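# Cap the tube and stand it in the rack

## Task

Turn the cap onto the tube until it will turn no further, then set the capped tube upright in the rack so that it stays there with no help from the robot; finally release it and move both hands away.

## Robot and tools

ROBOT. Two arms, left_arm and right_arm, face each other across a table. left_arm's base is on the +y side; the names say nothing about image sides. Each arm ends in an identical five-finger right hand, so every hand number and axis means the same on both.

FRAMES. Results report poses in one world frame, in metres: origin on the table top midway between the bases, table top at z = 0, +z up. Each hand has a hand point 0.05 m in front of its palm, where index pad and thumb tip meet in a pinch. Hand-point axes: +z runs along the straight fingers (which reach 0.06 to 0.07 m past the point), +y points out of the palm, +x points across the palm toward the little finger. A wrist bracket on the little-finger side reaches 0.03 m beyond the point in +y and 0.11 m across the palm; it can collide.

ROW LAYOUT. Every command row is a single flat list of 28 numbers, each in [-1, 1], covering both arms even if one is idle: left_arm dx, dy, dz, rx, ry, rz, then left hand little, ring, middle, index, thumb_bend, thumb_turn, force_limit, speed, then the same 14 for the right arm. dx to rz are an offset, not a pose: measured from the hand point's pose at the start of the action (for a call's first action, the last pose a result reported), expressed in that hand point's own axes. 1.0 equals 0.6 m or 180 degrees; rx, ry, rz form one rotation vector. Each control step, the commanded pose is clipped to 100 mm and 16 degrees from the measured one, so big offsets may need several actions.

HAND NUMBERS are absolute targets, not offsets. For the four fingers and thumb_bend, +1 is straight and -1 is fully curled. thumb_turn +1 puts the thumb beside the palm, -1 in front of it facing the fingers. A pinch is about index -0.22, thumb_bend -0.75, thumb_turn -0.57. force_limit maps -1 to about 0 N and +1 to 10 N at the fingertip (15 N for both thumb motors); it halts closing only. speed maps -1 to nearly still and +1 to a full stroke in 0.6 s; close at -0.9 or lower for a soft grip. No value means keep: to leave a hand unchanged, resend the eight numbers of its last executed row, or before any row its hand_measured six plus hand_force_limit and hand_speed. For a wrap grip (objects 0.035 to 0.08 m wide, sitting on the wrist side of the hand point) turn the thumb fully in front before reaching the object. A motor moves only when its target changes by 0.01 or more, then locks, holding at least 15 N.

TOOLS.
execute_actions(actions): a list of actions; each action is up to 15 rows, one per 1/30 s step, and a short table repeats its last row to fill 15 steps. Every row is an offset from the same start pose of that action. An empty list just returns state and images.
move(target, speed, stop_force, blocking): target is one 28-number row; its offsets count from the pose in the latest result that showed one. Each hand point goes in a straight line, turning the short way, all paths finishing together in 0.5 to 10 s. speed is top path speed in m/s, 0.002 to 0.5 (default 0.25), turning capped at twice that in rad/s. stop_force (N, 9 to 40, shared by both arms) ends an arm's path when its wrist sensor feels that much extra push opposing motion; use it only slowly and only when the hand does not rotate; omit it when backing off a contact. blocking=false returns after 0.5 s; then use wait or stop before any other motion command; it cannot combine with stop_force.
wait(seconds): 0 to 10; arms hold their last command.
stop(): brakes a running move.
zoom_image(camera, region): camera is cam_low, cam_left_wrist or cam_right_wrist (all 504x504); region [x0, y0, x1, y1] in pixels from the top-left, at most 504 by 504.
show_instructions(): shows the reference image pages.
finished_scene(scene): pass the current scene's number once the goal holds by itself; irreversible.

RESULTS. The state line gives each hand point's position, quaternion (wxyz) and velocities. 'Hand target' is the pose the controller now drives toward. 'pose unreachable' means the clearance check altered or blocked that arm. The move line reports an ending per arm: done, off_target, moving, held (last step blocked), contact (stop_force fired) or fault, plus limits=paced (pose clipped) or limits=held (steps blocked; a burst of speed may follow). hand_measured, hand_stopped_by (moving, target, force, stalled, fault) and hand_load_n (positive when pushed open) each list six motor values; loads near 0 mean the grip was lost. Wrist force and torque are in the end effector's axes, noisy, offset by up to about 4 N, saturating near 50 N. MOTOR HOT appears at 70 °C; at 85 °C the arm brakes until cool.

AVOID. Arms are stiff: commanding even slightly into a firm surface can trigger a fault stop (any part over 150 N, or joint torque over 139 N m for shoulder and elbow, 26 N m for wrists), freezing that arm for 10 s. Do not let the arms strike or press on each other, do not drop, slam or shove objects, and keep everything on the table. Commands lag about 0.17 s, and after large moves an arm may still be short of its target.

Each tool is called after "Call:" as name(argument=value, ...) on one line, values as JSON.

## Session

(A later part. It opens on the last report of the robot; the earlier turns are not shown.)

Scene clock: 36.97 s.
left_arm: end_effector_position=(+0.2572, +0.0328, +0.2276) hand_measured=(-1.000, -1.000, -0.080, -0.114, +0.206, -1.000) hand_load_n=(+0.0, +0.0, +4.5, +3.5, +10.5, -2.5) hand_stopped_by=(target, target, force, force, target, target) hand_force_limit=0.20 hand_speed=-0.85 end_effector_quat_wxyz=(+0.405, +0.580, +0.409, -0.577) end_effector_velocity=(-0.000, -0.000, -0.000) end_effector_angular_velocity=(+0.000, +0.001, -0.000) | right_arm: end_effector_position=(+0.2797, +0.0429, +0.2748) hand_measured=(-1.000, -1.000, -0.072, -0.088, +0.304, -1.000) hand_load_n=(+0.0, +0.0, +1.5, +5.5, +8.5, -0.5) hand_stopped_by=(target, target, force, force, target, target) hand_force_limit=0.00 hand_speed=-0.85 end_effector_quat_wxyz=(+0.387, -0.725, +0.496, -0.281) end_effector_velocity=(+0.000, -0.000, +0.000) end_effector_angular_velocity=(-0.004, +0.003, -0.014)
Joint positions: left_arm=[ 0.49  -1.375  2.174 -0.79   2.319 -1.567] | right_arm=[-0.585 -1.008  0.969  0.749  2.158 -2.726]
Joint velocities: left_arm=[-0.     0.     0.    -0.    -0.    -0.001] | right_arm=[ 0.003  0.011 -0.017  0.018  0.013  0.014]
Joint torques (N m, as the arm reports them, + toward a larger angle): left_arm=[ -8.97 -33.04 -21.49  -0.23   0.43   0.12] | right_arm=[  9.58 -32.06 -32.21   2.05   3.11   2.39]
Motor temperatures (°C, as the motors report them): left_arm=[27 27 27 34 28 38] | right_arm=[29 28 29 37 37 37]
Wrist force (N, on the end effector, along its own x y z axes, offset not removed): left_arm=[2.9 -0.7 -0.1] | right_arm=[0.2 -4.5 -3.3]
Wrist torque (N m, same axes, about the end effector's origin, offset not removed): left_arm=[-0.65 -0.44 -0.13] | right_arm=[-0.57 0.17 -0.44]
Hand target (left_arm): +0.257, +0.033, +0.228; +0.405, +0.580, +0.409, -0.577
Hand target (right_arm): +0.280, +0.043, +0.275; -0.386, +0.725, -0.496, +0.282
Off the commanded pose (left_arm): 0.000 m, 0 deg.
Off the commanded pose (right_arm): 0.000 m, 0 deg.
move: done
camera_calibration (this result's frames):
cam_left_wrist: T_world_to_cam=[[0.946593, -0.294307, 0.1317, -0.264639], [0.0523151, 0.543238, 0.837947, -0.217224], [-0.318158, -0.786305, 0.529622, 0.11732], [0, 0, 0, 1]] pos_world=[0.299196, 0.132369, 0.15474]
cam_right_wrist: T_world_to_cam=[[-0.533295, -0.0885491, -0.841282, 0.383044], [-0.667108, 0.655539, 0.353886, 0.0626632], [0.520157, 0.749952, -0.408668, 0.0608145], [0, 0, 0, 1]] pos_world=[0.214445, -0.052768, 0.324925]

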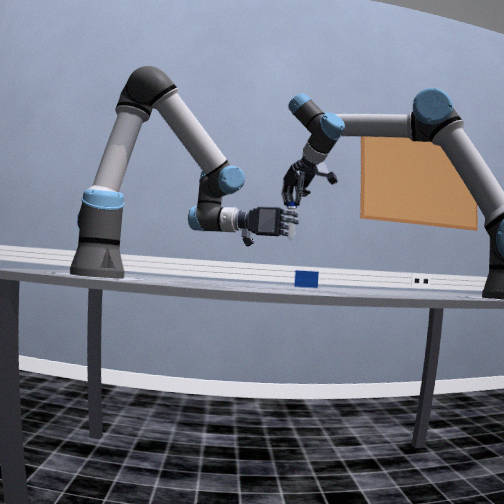

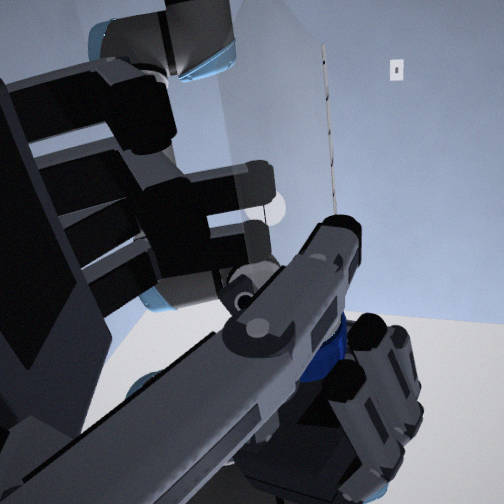

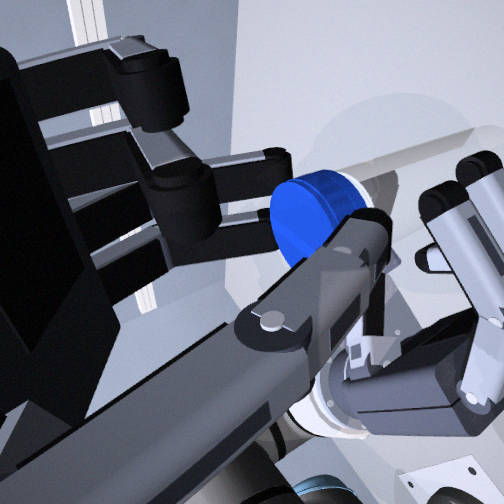

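Call:
execute_actions(actions=[[[0,0,0,0,0,0,-1,-1,-0.4,-0.4,0.2,-1,0.2,-0.85,0,0,0,0,0,0,-1,-1,0.25,0.25,0.7,-1,0,0.2]]])

Call:
move(target=[0,0,0,0,0,0,-1,-1,-0.4,-0.4,0.2,-1,0.2,-0.85,-0.0042,0.016,-0.0248,0.012,-0.42,-0.271,-1,-1,0.25,0.25,0.7,-1,0,0.2], speed=0.4)

Call:
execute_actions(actions=[[[0,0,0,0,0,0,-1,-1,-0.4,-0.4,0.2,-1,0.2,-0.85,0,0,0,0,0,0,-1,-1,-0.03,-0.03,0.35,-1,0,0]],[[0,0,0,0,0,0,-1,-1,-0.4,-0.4,0.2,-1,0.2,-0.85,0,0,0,0,0,0,-1,-1,-0.4,-0.4,0.3,-1,0,-0.85]]])

Call:
move(target=[0,0,0,0,0,0,-1,-1,-0.4,-0.4,0.2,-1,0.2,-0.85,0.0158,-0.001,0.0042,-0.006,0.21,0.1355,-1,-1,-0.4,-0.4,0.3,-1,0,-0.85], speed=0.3)

Call:
move(target=[0,0,0,0,0,0,-1,-1,-0.4,-0.4,0.2,-1,0.2,-0.85,0.0158,-0.0012,0.0041,-0.006,0.21,0.1355,-1,-1,-0.4,-0.4,0.3,-1,0,-0.85], speed=0.3)

Call:
zoom_image(camera="cam_low", region=[250,170,330,250])

Scene clock: 37.93 s.
left_arm: end_effector_position=(+0.2572, +0.0328, +0.2276) hand_measured=(-1.000, -1.000, -0.080, -0.114, +0.206, -1.000) hand_load_n=(+0.0, +0.0, +4.5, +5.5, +10.0, -0.5) hand_stopped_by=(target, target, force, force, target, target) hand_force_limit=0.20 hand_speed=-0.85 end_effector_quat_wxyz=(+0.405, +0.580, +0.409, -0.577) end_effector_velocity=(-0.000, +0.000, +0.000) end_effector_angular_velocity=(+0.000, +0.000, -0.000) | right_arm: end_effector_position=(+0.2797, +0.0429, +0.2748) hand_measured=(-1.000, -1.000, +0.250, +0.250, +0.700, -1.000) hand_load_n=(+0.0, +0.0, +0.0, +0.0, +0.0, +0.0) hand_stopped_by=(target, target, target, target, moving, target) hand_force_limit=0.00 hand_speed=0.20 end_effector_quat_wxyz=(+0.387, -0.725, +0.496, -0.281) end_effector_velocity=(-0.000, -0.000, +0.001) end_effector_angular_velocity=(-0.001, -0.001, +0.001)
Joint positions: left_arm=[ 0.49  -1.375  2.174 -0.79   2.319 -1.567] | right_arm=[-0.585 -1.008  0.969  0.749  2.158 -2.726]
Joint velocities: left_arm=[-0. -0. -0.  0.  0. -0.] | right_arm=[-0.    -0.001  0.     0.    -0.    -0.002]
Joint torques (N m, as the arm reports them, + toward a larger angle): left_arm=[ -9.06 -32.2  -19.83  -0.23   0.44   0.01] | right_arm=[-10.61 -50.16  -7.99  -1.13  -1.96  -2.44]
Motor temperatures (°C, as the motors report them): left_arm=[27 27 27 34 28 38] | right_arm=[29 28 29 37 37 37]
Wrist force (N, on the end effector, along its own x y z axes, offset not removed): left_arm=[1.2 -2.0 0.3] | right_arm=[-1.2 1.8 2.9]
Wrist torque (N m, same axes, about the end effector's origin, offset not removed): left_arm=[-0.64 -0.36 -0.01] | right_arm=[0.36 0.30 0.00]
Hand target (left_arm): +0.257, +0.033, +0.228; +0.405, +0.580, +0.409, -0.577
Hand target (right_arm): +0.280, +0.043, +0.275; -0.387, +0.725, -0.496, +0.281
Off the commanded pose (left_arm): 0.000 m, 0 deg.
Off the commanded pose (right_arm): 0.000 m, 0 deg.
camera_calibration (this result's frames):
cam_left_wrist: T_world_to_cam=[[0.946593, -0.294307, 0.1317, -0.264639], [0.052315, 0.543238, 0.837947, -0.217225], [-0.318158, -0.786305, 0.529622, 0.11732], [0, 0, 0, 1]] pos_world=[0.299196, 0.132369, 0.15474]
cam_right_wrist: T_world_to_cam=[[-0.533318, -0.0885784, -0.841265, 0.38302], [-0.667092, 0.655561, 0.353876, 0.0626601], [0.520154, 0.749929, -0.408712, 0.0608109], [0, 0, 0, 1]] pos_world=[0.214441, -0.052754, 0.324902]

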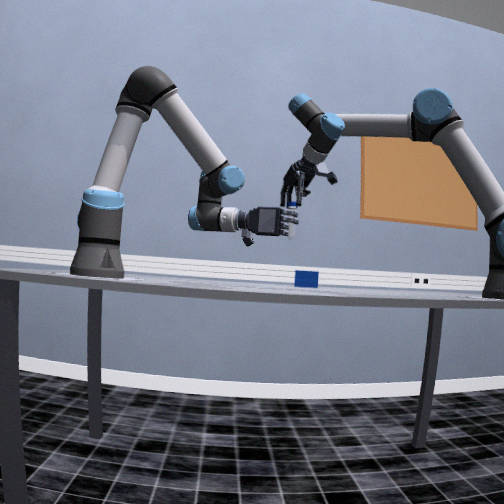

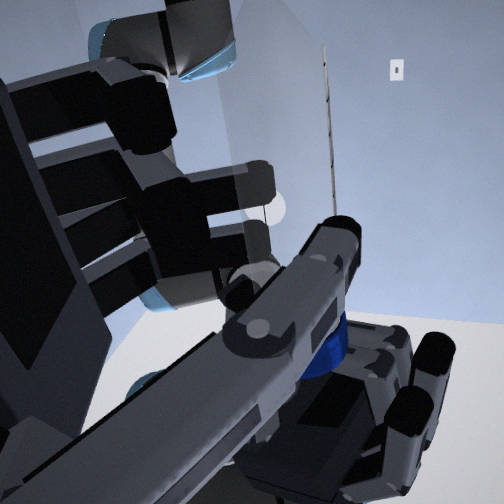

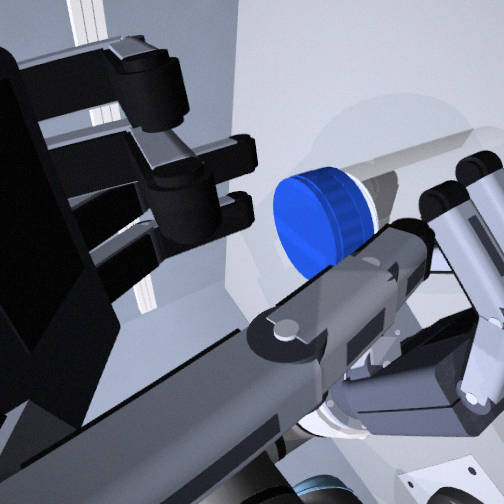

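Scene clock: 40.63 s.
left_arm: end_effector_position=(+0.2572, +0.0328, +0.2276) hand_measured=(-1.000, -1.000, -0.080, -0.114, +0.206, -1.000) hand_load_n=(+0.0, +0.0, +4.5, +5.5, +10.0, -0.5) hand_stopped_by=(target, target, force, force, target, target) hand_force_limit=0.20 hand_speed=-0.85 end_effector_quat_wxyz=(+0.405, +0.580, +0.409, -0.577) end_effector_velocity=(+0.000, -0.000, -0.001) end_effector_angular_velocity=(+0.001, -0.000, +0.000) | right_arm: end_effector_position=(+0.2623, +0.0390, +0.2746) hand_measured=(-1.000, -1.000, +0.250, +0.250, +0.700, -1.000) hand_load_n=(+0.0, +0.0, +0.0, +0.0, +0.0, +0.0) hand_stopped_by=(target, target, target, target, target, target) hand_force_limit=0.00 hand_speed=0.20 end_effector_quat_wxyz=(-0.473, +0.863, +0.161, -0.074) end_effector_velocity=(-0.000, +0.000, +0.000) end_effector_angular_velocity=(-0.010, +0.003, +0.013)
Joint positions: left_arm=[ 0.49  -1.375  2.174 -0.79   2.319 -1.567] | right_arm=[-0.973 -0.82   0.735  1.184  0.653 -4.172]
Joint velocities: left_arm=[ 0.     0.002  0.    -0.    -0.     0.001] | right_arm=[ 0.001  0.017 -0.029  0.037 -0.    -0.022]
Joint torques (N m, as the arm reports them, + toward a larger angle): left_arm=[ -8.96 -31.83 -21.19  -0.22   0.23  -0.06] | right_arm=[ 10.12 -39.42 -31.95   3.87   0.89  -2.45]
Motor temperatures (°C, as the motors report them): left_arm=[27 27 27 34 28 38] | right_arm=[29 28 29 37 37 37]
Wrist force (N, on the end effector, along its own x y z axes, offset not removed): left_arm=[1.1 -0.2 0.6] | right_arm=[-3.7 -0.7 -1.8]
Wrist torque (N m, same axes, about the end effector's origin, offset not removed): left_arm=[-0.29 -0.39 0.01] | right_arm=[0.29 0.96 -0.24]
Hand target (left_arm): +0.257, +0.033, +0.228; +0.405, +0.580, +0.409, -0.577
Hand target (right_arm): +0.262, +0.039, +0.275; -0.473, +0.863, +0.162, -0.074
Off the commanded pose (left_arm): 0.000 m, 0 deg.
Off the commanded pose (right_arm): 0.000 m, 0 deg.
move: done
camera_calibration (this result's frames):
cam_left_wrist: T_world_to_cam=[[0.946593, -0.294307, 0.1317, -0.264639], [0.0523151, 0.543238, 0.837947, -0.217224], [-0.318158, -0.786305, 0.529622, 0.11732], [0, 0, 0, 1]] pos_world=[0.299196, 0.132369, 0.15474]
cam_right_wrist: T_world_to_cam=[[0.087736, -0.531802, -0.842311, 0.227921], [-0.6565, -0.666829, 0.352628, 0.102799], [-0.749206, 0.522039, -0.407633, 0.414304], [0, 0, 0, 1]] pos_world=[0.35789, -0.0265246, 0.324615]

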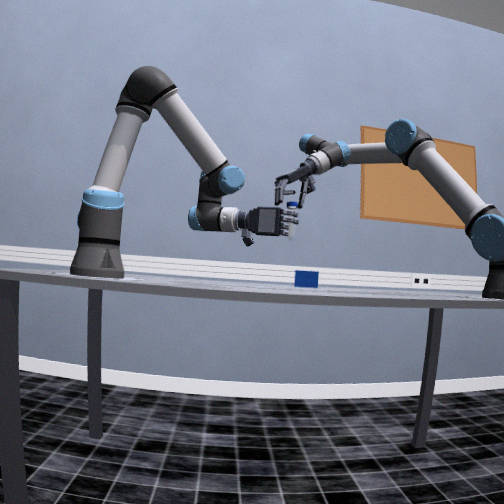

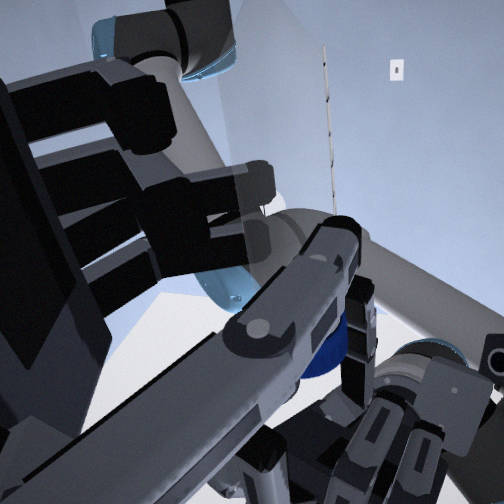

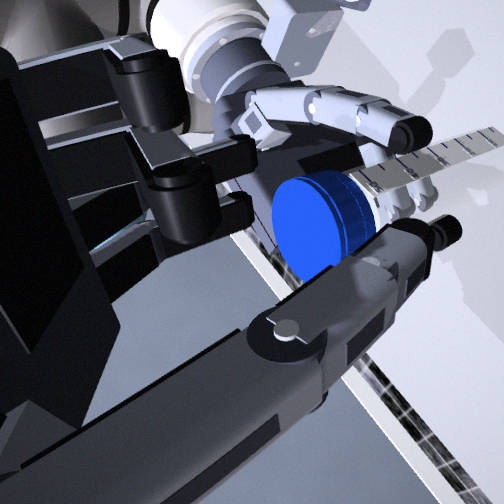

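Scene clock: 41.63 s.
left_arm: end_effector_position=(+0.2572, +0.0328, +0.2276) hand_measured=(-1.000, -1.000, -0.080, -0.114, +0.206, -1.000) hand_load_n=(+0.0, +0.0, +4.5, +5.5, +10.0, -0.5) hand_stopped_by=(target, target, force, force, target, target) hand_force_limit=0.20 hand_speed=-0.85 end_effector_quat_wxyz=(+0.405, +0.580, +0.409, -0.577) end_effector_velocity=(+0.000, +0.000, -0.001) end_effector_angular_velocity=(+0.001, +0.001, +0.000) | right_arm: end_effector_position=(+0.2623, +0.0390, +0.2746) hand_measured=(-1.000, -1.000, -0.086, -0.102, +0.318, -1.000) hand_load_n=(+0.0, +0.0, +3.0, +7.0, +10.0, +0.5) hand_stopped_by=(target, target, force, force, force, target) hand_force_limit=0.00 hand_speed=-0.85 end_effector_quat_wxyz=(-0.473, +0.863, +0.162, -0.074) end_effector_velocity=(+0.000, +0.000, -0.000) end_effector_angular_velocity=(+0.001, -0.001, +0.001)
Joint positions: left_arm=[ 0.49  -1.375  2.174 -0.79   2.319 -1.567] | right_arm=[-0.973 -0.82   0.735  1.184  0.653 -4.172]
Joint velocities: left_arm=[ 0.001  0.001 -0.    -0.     0.    -0.001] | right_arm=[ 0.     0.001 -0.    -0.001 -0.    -0.001]
Joint torques (N m, as the arm reports them, + toward a larger angle): left_arm=[ -7.97 -32.85 -20.48   0.01   0.1    0.1 ] | right_arm=[ -3.31 -53.01  -9.97   0.36  -2.08   1.99]
Motor temperatures (°C, as the motors report them): left_arm=[27 27 27 34 28 38] | right_arm=[29 28 29 37 37 37]
Wrist force (N, on the end effector, along its own x y z axes, offset not removed): left_arm=[0.0 -0.7 1.5] | right_arm=[-1.8 -0.5 0.4]
Wrist torque (N m, same axes, about the end effector's origin, offset not removed): left_arm=[-0.44 -0.18 -0.03] | right_arm=[0.08 0.31 -0.03]
Hand target (left_arm): +0.257, +0.033, +0.228; +0.405, +0.580, +0.409, -0.577
Hand target (right_arm): +0.262, +0.039, +0.275; -0.473, +0.863, +0.162, -0.074
Off the commanded pose (left_arm): 0.000 m, 0 deg.
Off the commanded pose (right_arm): 0.000 m, 0 deg.
camera_calibration (this result's frames):
cam_left_wrist: T_world_to_cam=[[0.946593, -0.294307, 0.131701, -0.264639], [0.0523148, 0.543239, 0.837947, -0.217224], [-0.318158, -0.786305, 0.529623, 0.11732], [0, 0, 0, 1]] pos_world=[0.299196, 0.132369, 0.15474]
cam_right_wrist: T_world_to_cam=[[0.0877691, -0.531867, -0.842267, 0.227886], [-0.656489, -0.66682, 0.352667, 0.102792], [-0.749212, 0.521986, -0.407691, 0.414292], [0, 0, 0, 1]] pos_world=[0.357873, -0.0265062, 0.324593]

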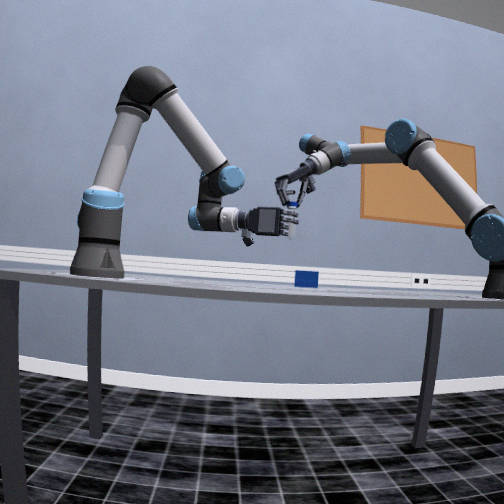

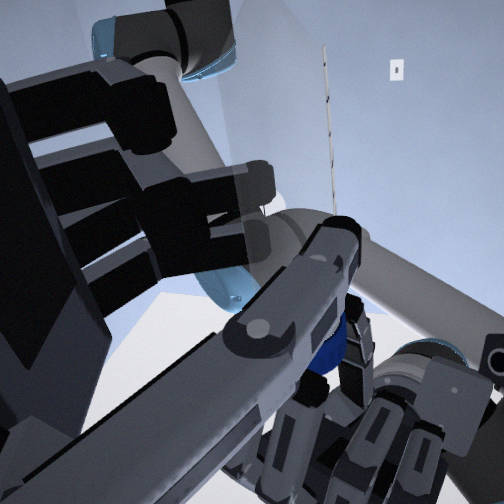

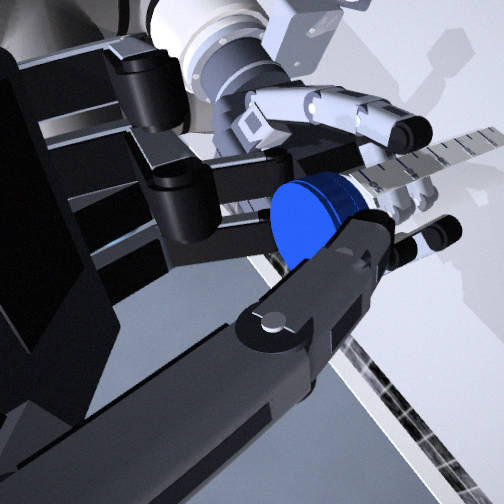

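Scene clock: 43.50 s.
left_arm: end_effector_position=(+0.2572, +0.0328, +0.2276) hand_measured=(-1.000, -1.000, -0.080, -0.114, +0.206, -1.000) hand_load_n=(+0.0, +0.0, +5.0, +4.5, +10.0, -1.5) hand_stopped_by=(target, target, force, force, target, target) hand_force_limit=0.20 hand_speed=-0.85 end_effector_quat_wxyz=(+0.405, +0.580, +0.409, -0.577) end_effector_velocity=(-0.000, -0.000, +0.002) end_effector_angular_velocity=(-0.003, -0.001, -0.001) | right_arm: end_effector_position=(+0.2704, +0.0446, +0.2742) hand_measured=(-1.000, -1.000, -0.086, -0.102, +0.318, -1.000) hand_load_n=(+0.0, +0.0, +2.5, +6.5, +10.0, -0.5) hand_stopped_by=(target, target, force, force, force, target) hand_force_limit=0.00 hand_speed=-0.85 end_effector_quat_wxyz=(+0.466, -0.859, +0.181, -0.112) end_effector_velocity=(+0.000, +0.000, -0.001) end_effector_angular_velocity=(-0.002, -0.003, -0.012)
Joint positions: left_arm=[ 0.49  -1.375  2.174 -0.79   2.319 -1.567] | right_arm=[-0.827 -1.149  1.165  0.577  1.313 -3.34 ]
Joint velocities: left_arm=[-0.001 -0.003 -0.     0.    -0.     0.   ] | right_arm=[ 0.005 -0.001  0.002 -0.004  0.016  0.007]
Joint torques (N m, as the arm reports them, + toward a larger angle): left_arm=[ -8.06 -32.28 -21.18  -0.46   0.35   0.19] | right_arm=[ 11.11 -42.5   -6.34  -1.32   2.56   2.42]
Motor temperatures (°C, as the motors report them): left_arm=[27 27 27 34 28 38] | right_arm=[29 28 29 37 37 37]
Wrist force (N, on the end effector, along its own x y z axes, offset not removed): left_arm=[3.5 -1.2 0.3] | right_arm=[-1.8 -6.9 -3.8]
Wrist torque (N m, same axes, about the end effector's origin, offset not removed): left_arm=[-0.28 -0.17 -0.09] | right_arm=[-0.47 0.75 -0.28]
Hand target (left_arm): +0.257, +0.033, +0.228; +0.405, +0.580, +0.409, -0.577
Hand target (right_arm): +0.270, +0.045, +0.274; -0.466, +0.859, -0.181, +0.112
Off the commanded pose (left_arm): 0.000 m, 0 deg.
Off the commanded pose (right_arm): 0.000 m, 0 deg.
move: done
camera_calibration (this result's frames):
cam_left_wrist: T_world_to_cam=[[0.946594, -0.294308, 0.131694, -0.264637], [0.0523183, 0.543231, 0.837952, -0.217225], [-0.318156, -0.78631, 0.529617, 0.117323], [0, 0, 0, 1]] pos_world=[0.299196, 0.13237, 0.154739]
cam_right_wrist: T_world_to_cam=[[-0.314344, -0.438285, -0.842078, 0.334338], [-0.935316, -0.00875121, 0.353704, 0.157672], [-0.162392, 0.898794, -0.407184, 0.241626], [0, 0, 0, 1]] pos_world=[0.291808, -0.0692565, 0.324155]

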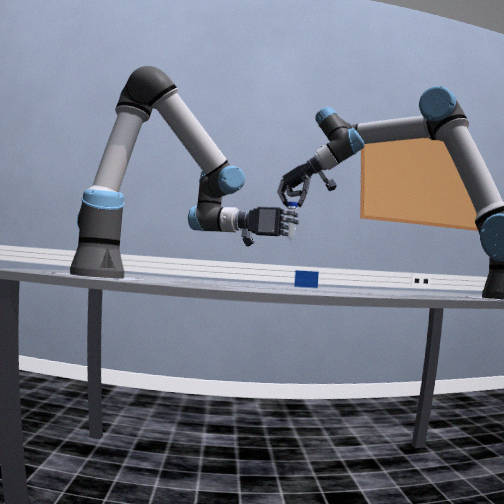

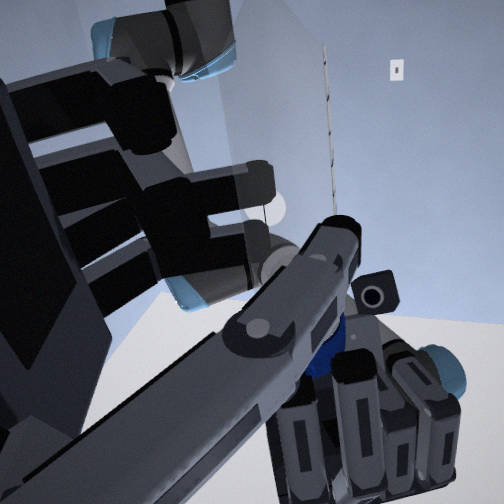

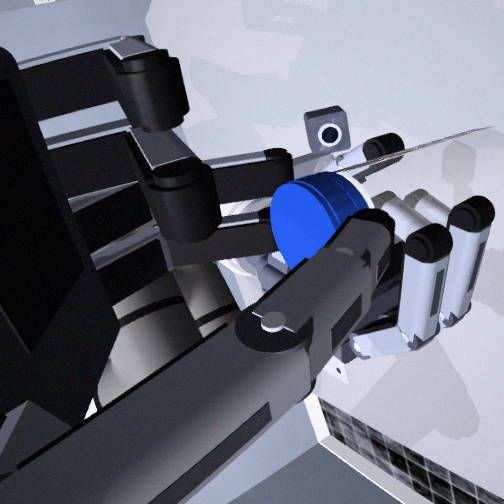

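Scene clock: 45.40 s.
left_arm: end_effector_position=(+0.2572, +0.0328, +0.2276) hand_measured=(-1.000, -1.000, -0.080, -0.114, +0.206, -1.000) hand_load_n=(+0.0, +0.0, +4.5, +2.5, +11.0, -4.0) hand_stopped_by=(target, target, force, force, target, target) hand_force_limit=0.20 hand_speed=-0.85 end_effector_quat_wxyz=(+0.405, +0.580, +0.409, -0.577) end_effector_velocity=(+0.000, +0.000, -0.001) end_effector_angular_velocity=(+0.001, +0.001, +0.000) | right_arm: end_effector_position=(+0.2799, +0.0429, +0.2737) hand_measured=(-1.000, -1.000, -0.086, -0.102, +0.318, -1.000) hand_load_n=(+0.0, +0.0, +2.5, +6.0, +10.0, -1.5) hand_stopped_by=(target, target, force, force, force, target) hand_force_limit=0.00 hand_speed=-0.85 end_effector_quat_wxyz=(+0.388, -0.725, +0.495, -0.281) end_effector_velocity=(+0.000, +0.000, +0.000) end_effector_angular_velocity=(-0.003, +0.003, -0.011)
Joint positions: left_arm=[ 0.49  -1.375  2.174 -0.79   2.319 -1.567] | right_arm=[-0.585 -1.01   0.975  0.743  2.157 -2.727]
Joint velocities: left_arm=[ 0.     0.001  0.    -0.    -0.    -0.   ] | right_arm=[ 0.002  0.009 -0.016  0.017  0.01   0.012]
Joint torques (N m, as the arm reports them, + toward a larger angle): left_arm=[ -9.14 -32.23 -20.02  -1.83   0.42   0.1 ] | right_arm=[ 10.05 -29.43 -30.43   2.36   3.24   2.17]
Motor temperatures (°C, as the motors report them): left_arm=[27 27 27 34 28 38] | right_arm=[29 28 29 37 37 37]
Wrist force (N, on the end effector, along its own x y z axes, offset not removed): left_arm=[7.8 -0.9 -1.3] | right_arm=[2.0 -5.4 -8.7]
Wrist torque (N m, same axes, about the end effector's origin, offset not removed): left_arm=[-0.62 -0.53 -0.18] | right_arm=[-0.28 0.38 -0.08]
Hand target (left_arm): +0.257, +0.033, +0.228; +0.405, +0.580, +0.409, -0.577
Hand target (right_arm): +0.280, +0.043, +0.274; -0.387, +0.725, -0.496, +0.281
Off the commanded pose (left_arm): 0.000 m, 0 deg.
Off the commanded pose (right_arm): 0.000 m, 0 deg.
move: done
camera_calibration (this result's frames):
cam_left_wrist: T_world_to_cam=[[0.946594, -0.29431, 0.131686, -0.264634], [0.0523224, 0.543221, 0.837958, -0.217225], [-0.318154, -0.786316, 0.529609, 0.117326], [0, 0, 0, 1]] pos_world=[0.299195, 0.132372, 0.154737]
cam_right_wrist: T_world_to_cam=[[-0.532856, -0.0877507, -0.841644, 0.382115], [-0.668034, 0.654133, 0.354741, 0.0632037], [0.519418, 0.751272, -0.407179, 0.0599981], [0, 0, 0, 1]] pos_world=[0.21467, -0.0528877, 0.323614]

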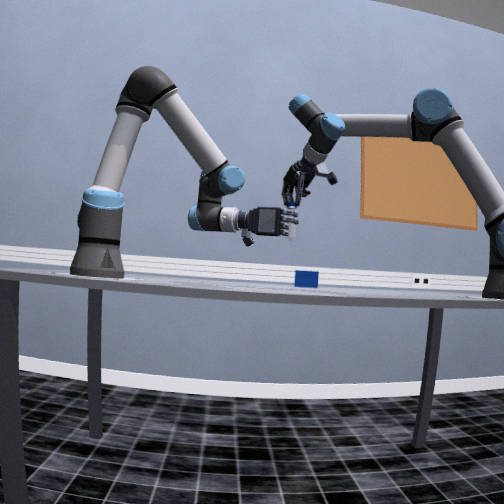

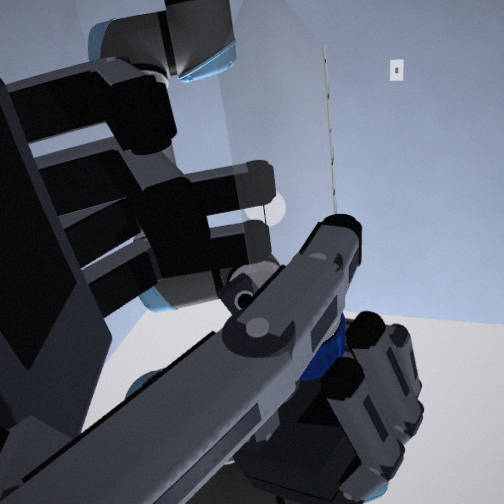

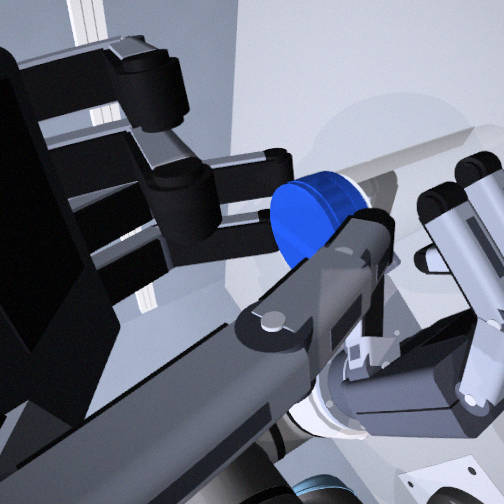

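Region (250, 170, 330, 250) of cam_low's 504x504 image, scaled by 6.300, with more detail than that image has.

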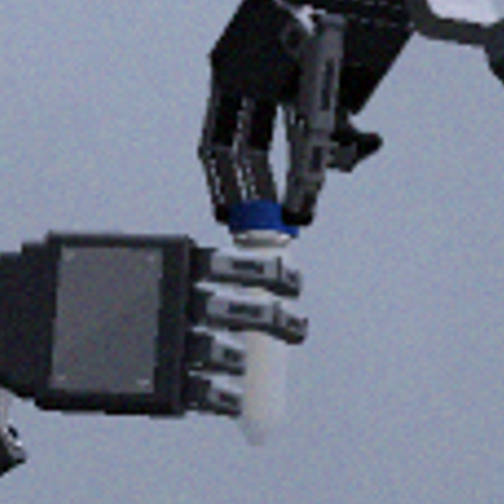

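Call:
execute_actions(actions=[[[0,0,0,0,0,0,-1,-1,-0.4,-0.4,0.2,-1,0.2,-0.85,0,0,0,0,0,0,-1,-1,0.25,0.25,0.7,-1,0,0.2]]])

Call:
move(target=[0,0,0,0,0,0,-1,-1,-0.4,-0.4,0.2,-1,0.2,-0.85,-0.0044,0.0148,-0.026,0.012,-0.42,-0.271,-1,-1,0.25,0.25,0.7,-1,0,0.2], speed=0.45)

Call:
execute_actions(actions=[[[0,0,0,0,0,0,-1,-1,-0.4,-0.4,0.2,-1,0.2,-0.85,0,0,0,0,0,0,-1,-1,-0.03,-0.03,0.35,-1,0,0]],[[0,0,0,0,0,0,-1,-1,-0.4,-0.4,0.2,-1,0.2,-0.85,0,0,0,0,0,0,-1,-1,-0.4,-0.4,0.3,-1,0,-0.85]]])

Call:
move(target=[0,0,0,0,0,0,-1,-1,-0.4,-0.4,0.2,-1,0.2,-0.85,0.0158,-0.001,0.0042,-0.006,0.21,0.1355,-1,-1,-0.4,-0.4,0.3,-1,0,-0.85], speed=0.3)

Call:
move(target=[0,0,0,0,0,0,-1,-1,-0.4,-0.4,0.2,-1,0.2,-0.85,0.0158,-0.001,0.003,-0.006,0.21,0.1355,-1,-1,-0.4,-0.4,0.3,-1,0,-0.85], speed=0.3)

Call:
zoom_image(camera="cam_low", region=[250,170,330,250])

Scene clock: 46.47 s.
left_arm: end_effector_position=(+0.2572, +0.0328, +0.2276) hand_measured=(-1.000, -1.000, -0.080, -0.114, +0.206, -1.000) hand_load_n=(+0.0, +0.0, +4.0, +5.5, +10.0, -1.0) hand_stopped_by=(target, target, force, force, target, target) hand_force_limit=0.20 hand_speed=-0.85 end_effector_quat_wxyz=(+0.405, +0.580, +0.409, -0.577) end_effector_velocity=(+0.000, +0.000, -0.000) end_effector_angular_velocity=(+0.000, -0.000, +0.000) | right_arm: end_effector_position=(+0.2799, +0.0429, +0.2736) hand_measured=(-1.000, -1.000, +0.250, +0.250, +0.700, -1.000) hand_load_n=(+0.0, +0.0, +0.0, +0.0, +0.0, +0.0) hand_stopped_by=(target, target, target, target, moving, target) hand_force_limit=0.00 hand_speed=0.20 end_effector_quat_wxyz=(+0.388, -0.725, +0.495, -0.281) end_effector_velocity=(+0.000, -0.000, +0.000) end_effector_angular_velocity=(+0.000, -0.002, -0.001)
Joint positions: left_arm=[ 0.49  -1.375  2.174 -0.79   2.319 -1.567] | right_arm=[-0.585 -1.01   0.975  0.743  2.157 -2.727]
Joint velocities: left_arm=[ 0.     0.001  0.    -0.     0.     0.001] | right_arm=[ 0.    -0.001  0.    -0.001  0.002 -0.   ]
Joint torques (N m, as the arm reports them, + toward a larger angle): left_arm=[ -8.94 -32.43 -20.68  -2.85   0.38   0.27] | right_arm=[-10.   -49.48  -7.77  -1.13  -1.95  -2.37]
Motor temperatures (°C, as the motors report them): left_arm=[27 27 27 34 28 38] | right_arm=[29 28 29 37 37 37]
Wrist force (N, on the end effector, along its own x y z axes, offset not removed): left_arm=[2.7 -2.2 2.1] | right_arm=[0.6 0.6 3.7]
Wrist torque (N m, same axes, about the end effector's origin, offset not removed): left_arm=[-0.68 -0.62 0.02] | right_arm=[-0.03 0.19 0.25]
Hand target (left_arm): +0.257, +0.033, +0.228; +0.405, +0.580, +0.409, -0.577
Hand target (right_arm): +0.280, +0.043, +0.274; -0.388, +0.725, -0.495, +0.281
Off the commanded pose (left_arm): 0.000 m, 0 deg.
Off the commanded pose (right_arm): 0.000 m, 0 deg.
camera_calibration (this result's frames):
cam_left_wrist: T_world_to_cam=[[0.946594, -0.29431, 0.131686, -0.264634], [0.0523227, 0.543221, 0.837958, -0.217225], [-0.318154, -0.786316, 0.529609, 0.117326], [0, 0, 0, 1]] pos_world=[0.299195, 0.132372, 0.154737]
cam_right_wrist: T_world_to_cam=[[-0.532883, -0.087791, -0.841623, 0.382086], [-0.66802, 0.654154, 0.354728, 0.0632027], [0.519409, 0.751249, -0.407234, 0.0599958], [0, 0, 0, 1]] pos_world=[0.214666, -0.0528723, 0.323585]

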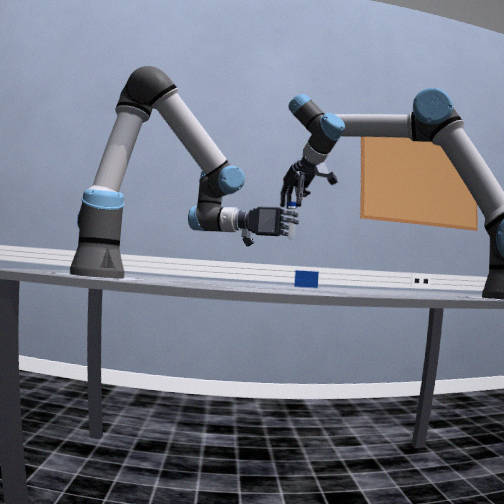

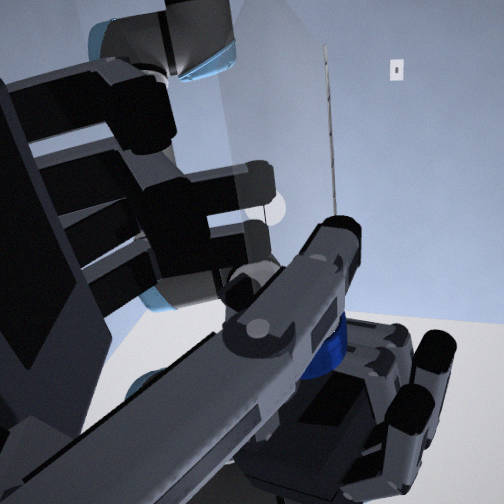

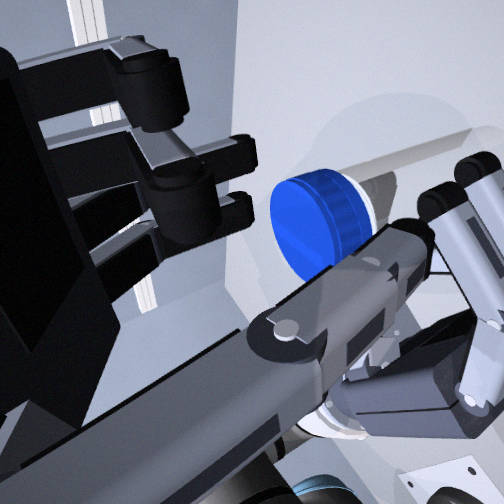

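Scene clock: 49.00 s.
left_arm: end_effector_position=(+0.2572, +0.0328, +0.2276) hand_measured=(-1.000, -1.000, -0.080, -0.114, +0.206, -1.000) hand_load_n=(+0.0, +0.0, +4.0, +5.5, +10.0, -1.0) hand_stopped_by=(target, target, force, force, target, target) hand_force_limit=0.20 hand_speed=-0.85 end_effector_quat_wxyz=(+0.405, +0.580, +0.409, -0.577) end_effector_velocity=(+0.001, +0.000, -0.000) end_effector_angular_velocity=(+0.000, -0.000, +0.001) | right_arm: end_effector_position=(+0.2622, +0.0391, +0.2744) hand_measured=(-1.000, -1.000, +0.250, +0.250, +0.700, -1.000) hand_load_n=(+0.0, +0.0, +0.0, +0.0, +0.0, +0.0) hand_stopped_by=(target, target, target, target, target, target) hand_force_limit=0.00 hand_speed=0.20 end_effector_quat_wxyz=(-0.474, +0.862, +0.162, -0.074) end_effector_velocity=(+0.001, -0.000, -0.000) end_effector_angular_velocity=(-0.010, +0.001, +0.011)
Joint positions: left_arm=[ 0.49  -1.375  2.174 -0.79   2.319 -1.567] | right_arm=[-0.973 -0.82   0.736  1.183  0.651 -4.173]
Joint velocities: left_arm=[ 0.001  0.001 -0.    -0.     0.     0.   ] | right_arm=[ 0.001  0.017 -0.027  0.033  0.003 -0.02 ]
Joint torques (N m, as the arm reports them, + toward a larger angle): left_arm=[ -9.27 -32.32 -19.62  -2.93   0.34   0.05] | right_arm=[  9.55 -39.34 -31.56   3.71   1.56  -2.4 ]
Motor temperatures (°C, as the motors report them): left_arm=[27 27 27 34 28 38] | right_arm=[29 28 29 37 37 37]
Wrist force (N, on the end effector, along its own x y z axes, offset not removed): left_arm=[1.0 -1.6 1.9] | right_arm=[-1.0 -3.6 -5.5]
Wrist torque (N m, same axes, about the end effector's origin, offset not removed): left_arm=[-0.58 -0.31 -0.10] | right_arm=[-0.13 0.51 -0.25]
Hand target (left_arm): +0.257, +0.033, +0.228; +0.405, +0.580, +0.409, -0.577
Hand target (right_arm): +0.262, +0.039, +0.274; -0.473, +0.862, +0.163, -0.074
Off the commanded pose (left_arm): 0.000 m, 0 deg.
Off the commanded pose (right_arm): 0.000 m, 0 deg.
move: done
camera_calibration (this result's frames):
cam_left_wrist: T_world_to_cam=[[0.946594, -0.29431, 0.131686, -0.264634], [0.0523227, 0.543221, 0.837958, -0.217225], [-0.318154, -0.786316, 0.529609, 0.117326], [0, 0, 0, 1]] pos_world=[0.299195, 0.132372, 0.154737]
cam_right_wrist: T_world_to_cam=[[0.0888165, -0.53041, -0.843076, 0.227686], [-0.655813, -0.668203, 0.351302, 0.103085], [-0.74968, 0.521699, -0.407197, 0.414147], [0, 0, 0, 1]] pos_world=[0.35786, -0.0264116, 0.324382]

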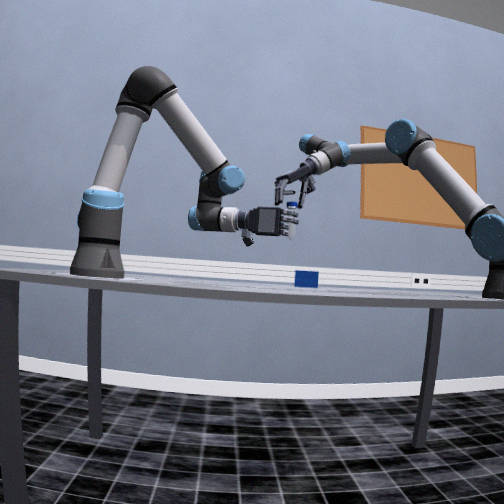

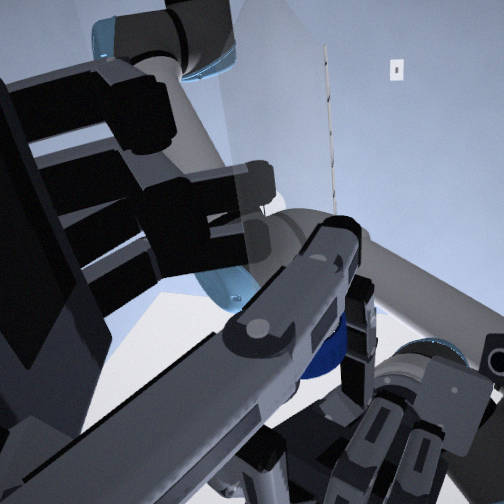

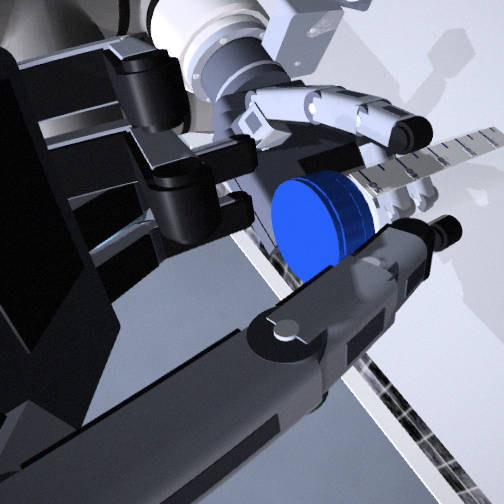

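Scene clock: 50.00 s.
left_arm: end_effector_position=(+0.2572, +0.0328, +0.2276) hand_measured=(-1.000, -1.000, -0.080, -0.114, +0.206, -1.000) hand_load_n=(+0.0, +0.0, +4.0, +6.5, +10.0, +0.0) hand_stopped_by=(target, target, force, force, target, target) hand_force_limit=0.20 hand_speed=-0.85 end_effector_quat_wxyz=(+0.405, +0.580, +0.409, -0.577) end_effector_velocity=(+0.000, +0.000, +0.001) end_effector_angular_velocity=(-0.001, -0.000, +0.000) | right_arm: end_effector_position=(+0.2622, +0.0391, +0.2744) hand_measured=(-1.000, -1.000, -0.094, -0.102, +0.320, -1.000) hand_load_n=(+0.0, +0.0, +5.0, +6.5, +11.0, +1.0) hand_stopped_by=(target, target, force, force, force, target) hand_force_limit=0.00 hand_speed=-0.85 end_effector_quat_wxyz=(-0.474, +0.862, +0.162, -0.074) end_effector_velocity=(-0.000, +0.000, +0.000) end_effector_angular_velocity=(-0.001, +0.003, -0.000)
Joint positions: left_arm=[ 0.49  -1.375  2.174 -0.79   2.319 -1.567] | right_arm=[-0.973 -0.82   0.736  1.183  0.651 -4.173]
Joint velocities: left_arm=[ 0.    -0.001 -0.    -0.    -0.    -0.   ] | right_arm=[ 0.     0.    -0.     0.001 -0.001  0.002]
Joint torques (N m, as the arm reports them, + toward a larger angle): left_arm=[ -8.77 -33.04 -20.54  -2.88   0.35   0.21] | right_arm=[ -3.52 -52.74  -9.84   0.33  -2.4    2.03]
Motor temperatures (°C, as the motors report them): left_arm=[27 27 27 34 28 38] | right_arm=[29 28 29 37 37 37]
Wrist force (N, on the end effector, along its own x y z axes, offset not removed): left_arm=[0.9 -0.7 2.2] | right_arm=[-1.7 0.6 2.0]
Wrist torque (N m, same axes, about the end effector's origin, offset not removed): left_arm=[-0.41 -0.32 -0.15] | right_arm=[0.21 0.61 -0.24]
Hand target (left_arm): +0.257, +0.033, +0.228; +0.405, +0.580, +0.409, -0.577
Hand target (right_arm): +0.262, +0.039, +0.274; -0.474, +0.862, +0.162, -0.074
Off the commanded pose (left_arm): 0.000 m, 0 deg.
Off the commanded pose (right_arm): 0.000 m, 0 deg.
camera_calibration (this result's frames):
cam_left_wrist: T_world_to_cam=[[0.946594, -0.29431, 0.131685, -0.264634], [0.0523225, 0.543221, 0.837958, -0.217225], [-0.318153, -0.786316, 0.529609, 0.117326], [0, 0, 0, 1]] pos_world=[0.299195, 0.132372, 0.154737]
cam_right_wrist: T_world_to_cam=[[0.0888456, -0.530471, -0.843034, 0.227652], [-0.655801, -0.668195, 0.351342, 0.103078], [-0.749688, 0.521647, -0.40725, 0.414134], [0, 0, 0, 1]] pos_world=[0.357844, -0.0263929, 0.324358]

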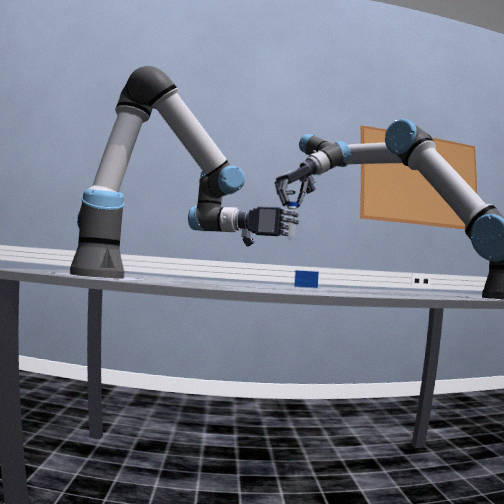

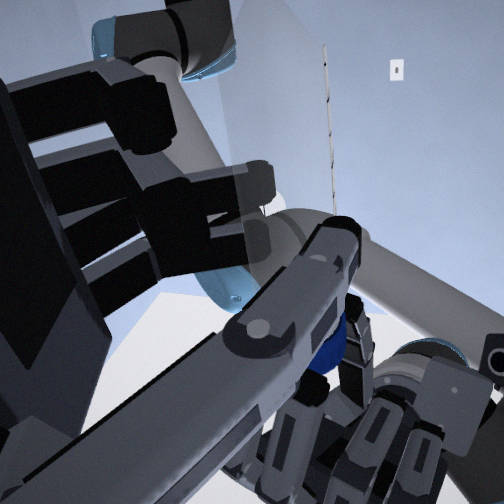

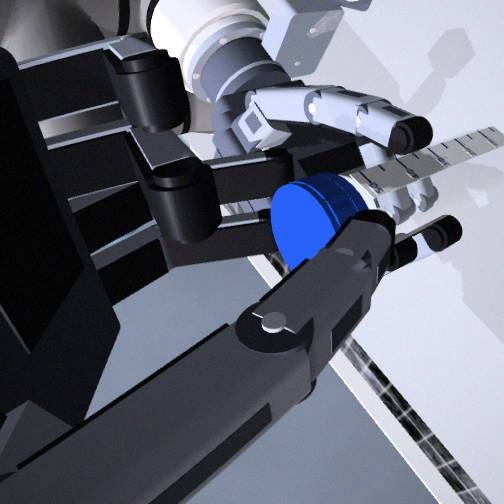

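Scene clock: 51.87 s.
left_arm: end_effector_position=(+0.2572, +0.0328, +0.2276) hand_measured=(-1.000, -1.000, -0.080, -0.114, +0.206, -1.000) hand_load_n=(+0.0, +0.0, +5.0, +5.5, +9.5, -1.0) hand_stopped_by=(target, target, force, force, target, target) hand_force_limit=0.20 hand_speed=-0.85 end_effector_quat_wxyz=(+0.405, +0.580, +0.409, -0.577) end_effector_velocity=(+0.000, +0.000, +0.001) end_effector_angular_velocity=(-0.002, -0.002, +0.001) | right_arm: end_effector_position=(+0.2703, +0.0447, +0.2740) hand_measured=(-1.000, -1.000, -0.094, -0.102, +0.320, -1.000) hand_load_n=(+0.0, +0.0, +4.5, +6.0, +11.0, +0.5) hand_stopped_by=(target, target, force, force, force, target) hand_force_limit=0.00 hand_speed=-0.85 end_effector_quat_wxyz=(+0.466, -0.859, +0.180, -0.112) end_effector_velocity=(-0.000, +0.000, -0.000) end_effector_angular_velocity=(-0.000, -0.001, -0.012)
Joint positions: left_arm=[ 0.49  -1.375  2.174 -0.79   2.319 -1.567] | right_arm=[-0.828 -1.149  1.168  0.574  1.311 -3.341]
Joint velocities: left_arm=[ 0.001 -0.002 -0.    -0.    -0.     0.001] | right_arm=[ 0.005 -0.002  0.002 -0.003  0.015  0.009]
Joint torques (N m, as the arm reports them, + toward a larger angle): left_arm=[ -9.23 -32.58 -19.47  -3.22   0.32   0.16] | right_arm=[  9.69 -42.7   -6.23  -0.79   2.38   2.24]
Motor temperatures (°C, as the motors report them): left_arm=[27 27 27 34 28 38] | right_arm=[29 28 29 37 37 37]
Wrist force (N, on the end effector, along its own x y z axes, offset not removed): left_arm=[3.6 -1.9 0.9] | right_arm=[4.7 -4.2 -0.3]
Wrist torque (N m, same axes, about the end effector's origin, offset not removed): left_arm=[-0.38 -0.14 -0.10] | right_arm=[-0.10 -0.37 0.31]
Hand target (left_arm): +0.257, +0.033, +0.228; +0.405, +0.580, +0.409, -0.577
Hand target (right_arm): +0.270, +0.045, +0.274; -0.466, +0.859, -0.181, +0.112
Off the commanded pose (left_arm): 0.000 m, 0 deg.
Off the commanded pose (right_arm): 0.000 m, 0 deg.
move: done
camera_calibration (this result's frames):
cam_left_wrist: T_world_to_cam=[[0.946594, -0.29431, 0.131686, -0.264634], [0.0523226, 0.543221, 0.837958, -0.217225], [-0.318154, -0.786316, 0.529609, 0.117326], [0, 0, 0, 1]] pos_world=[0.299195, 0.132372, 0.154737]
cam_right_wrist: T_world_to_cam=[[-0.31339, -0.437408, -0.842888, 0.334123], [-0.935468, -0.0104887, 0.353254, 0.157885], [-0.163357, 0.899202, -0.405895, 0.241358], [0, 0, 0, 1]] pos_world=[0.291834, -0.069225, 0.323821]

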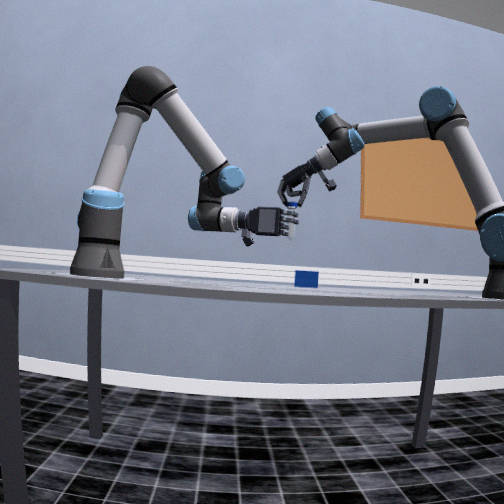

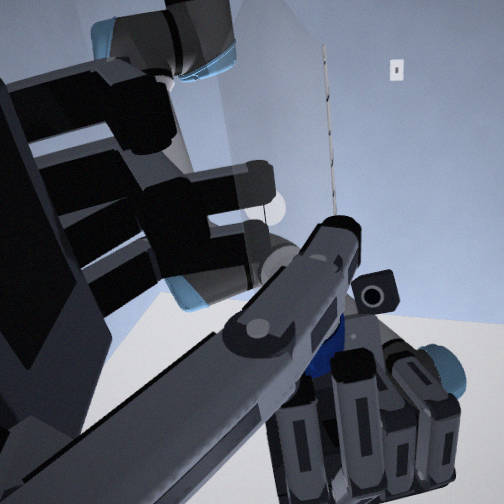

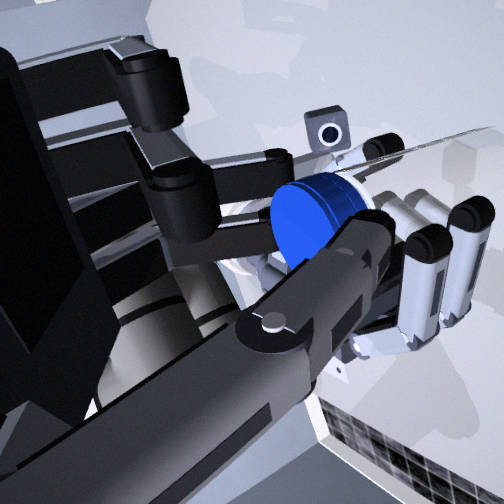

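Scene clock: 53.77 s.
left_arm: end_effector_position=(+0.2572, +0.0328, +0.2276) hand_measured=(-1.000, -1.000, -0.080, -0.114, +0.206, -1.000) hand_load_n=(+0.0, +0.0, +4.5, +5.0, +10.0, -1.5) hand_stopped_by=(target, target, force, force, target, target) hand_force_limit=0.20 hand_speed=-0.85 end_effector_quat_wxyz=(+0.405, +0.580, +0.409, -0.577) end_effector_velocity=(+0.000, +0.000, +0.000) end_effector_angular_velocity=(-0.000, -0.000, +0.000) | right_arm: end_effector_position=(+0.2795, +0.0425, +0.2738) hand_measured=(-1.000, -1.000, -0.094, -0.102, +0.320, -1.000) hand_load_n=(+0.0, +0.0, +4.5, +6.5, +11.0, +0.0) hand_stopped_by=(target, target, force, force, force, target) hand_force_limit=0.00 hand_speed=-0.85 end_effector_quat_wxyz=(+0.388, -0.725, +0.495, -0.280) end_effector_velocity=(-0.000, +0.000, -0.001) end_effector_angular_velocity=(-0.005, +0.006, -0.011)
Joint positions: left_arm=[ 0.49  -1.375  2.174 -0.79   2.319 -1.567] | right_arm=[-0.586 -1.014  0.98   0.739  2.155 -2.728]
Joint velocities: left_arm=[ 0. -0.  0. -0. -0.  0.] | right_arm=[ 0.003  0.011 -0.016  0.019  0.009  0.013]
Joint torques (N m, as the arm reports them, + toward a larger angle): left_arm=[ -8.67 -31.92 -20.42  -3.04   0.25   0.05] | right_arm=[ 11.27 -31.18 -30.87   2.71   2.65   2.29]
Motor temperatures (°C, as the motors report them): left_arm=[27 27 27 34 28 38] | right_arm=[29 28 29 37 37 37]
Wrist force (N, on the end effector, along its own x y z axes, offset not removed): left_arm=[5.7 -2.3 1.6] | right_arm=[-0.6 -10.7 -1.5]
Wrist torque (N m, same axes, about the end effector's origin, offset not removed): left_arm=[-0.55 -0.62 0.05] | right_arm=[-1.14 0.41 -0.38]
Hand target (left_arm): +0.257, +0.033, +0.228; +0.405, +0.580, +0.409, -0.577
Hand target (right_arm): +0.280, +0.042, +0.274; -0.388, +0.725, -0.496, +0.281
Off the commanded pose (left_arm): 0.000 m, 0 deg.
Off the commanded pose (right_arm): 0.000 m, 0 deg.
move: done
camera_calibration (this result's frames):
cam_left_wrist: T_world_to_cam=[[0.946594, -0.294311, 0.131686, -0.264634], [0.0523233, 0.543221, 0.837958, -0.217225], [-0.318155, -0.786315, 0.529609, 0.117326], [0, 0, 0, 1]] pos_world=[0.299194, 0.132372, 0.154737]
cam_right_wrist: T_world_to_cam=[[-0.532357, -0.0871602, -0.842021, 0.381895], [-0.669034, 0.65274, 0.355421, 0.0633934], [0.518642, 0.752551, -0.405804, 0.060357], [0, 0, 0, 1]] pos_world=[0.214413, -0.0535151, 0.323526]

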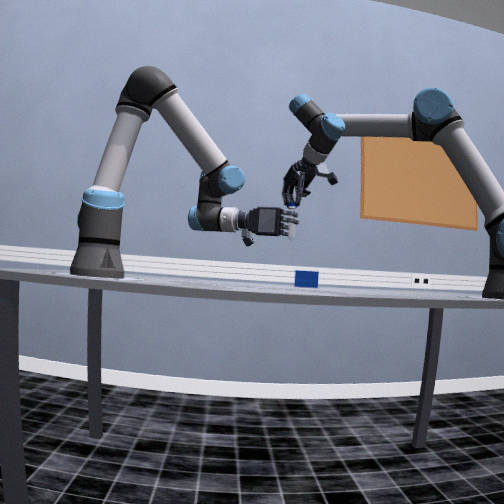

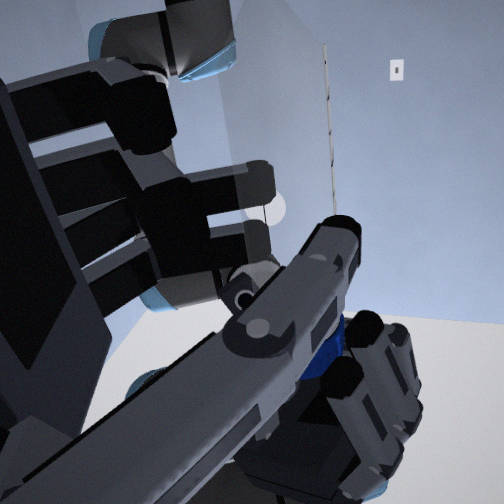

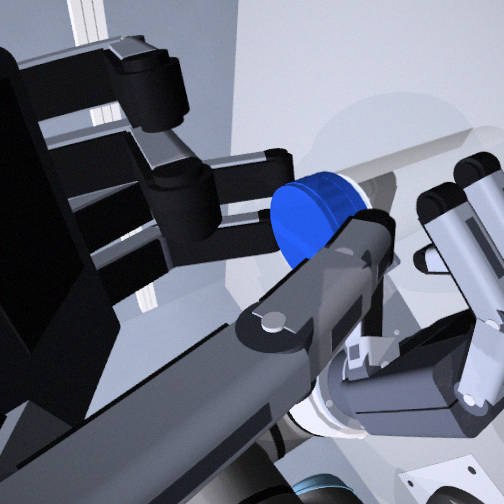

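Region (250, 170, 330, 250) of cam_low's 504x504 image, scaled by 6.300, with more detail than that image has.

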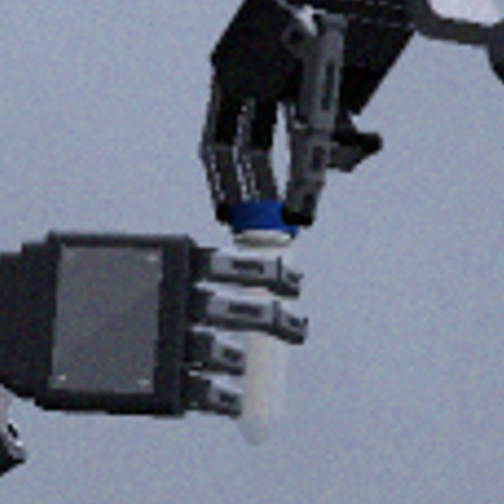

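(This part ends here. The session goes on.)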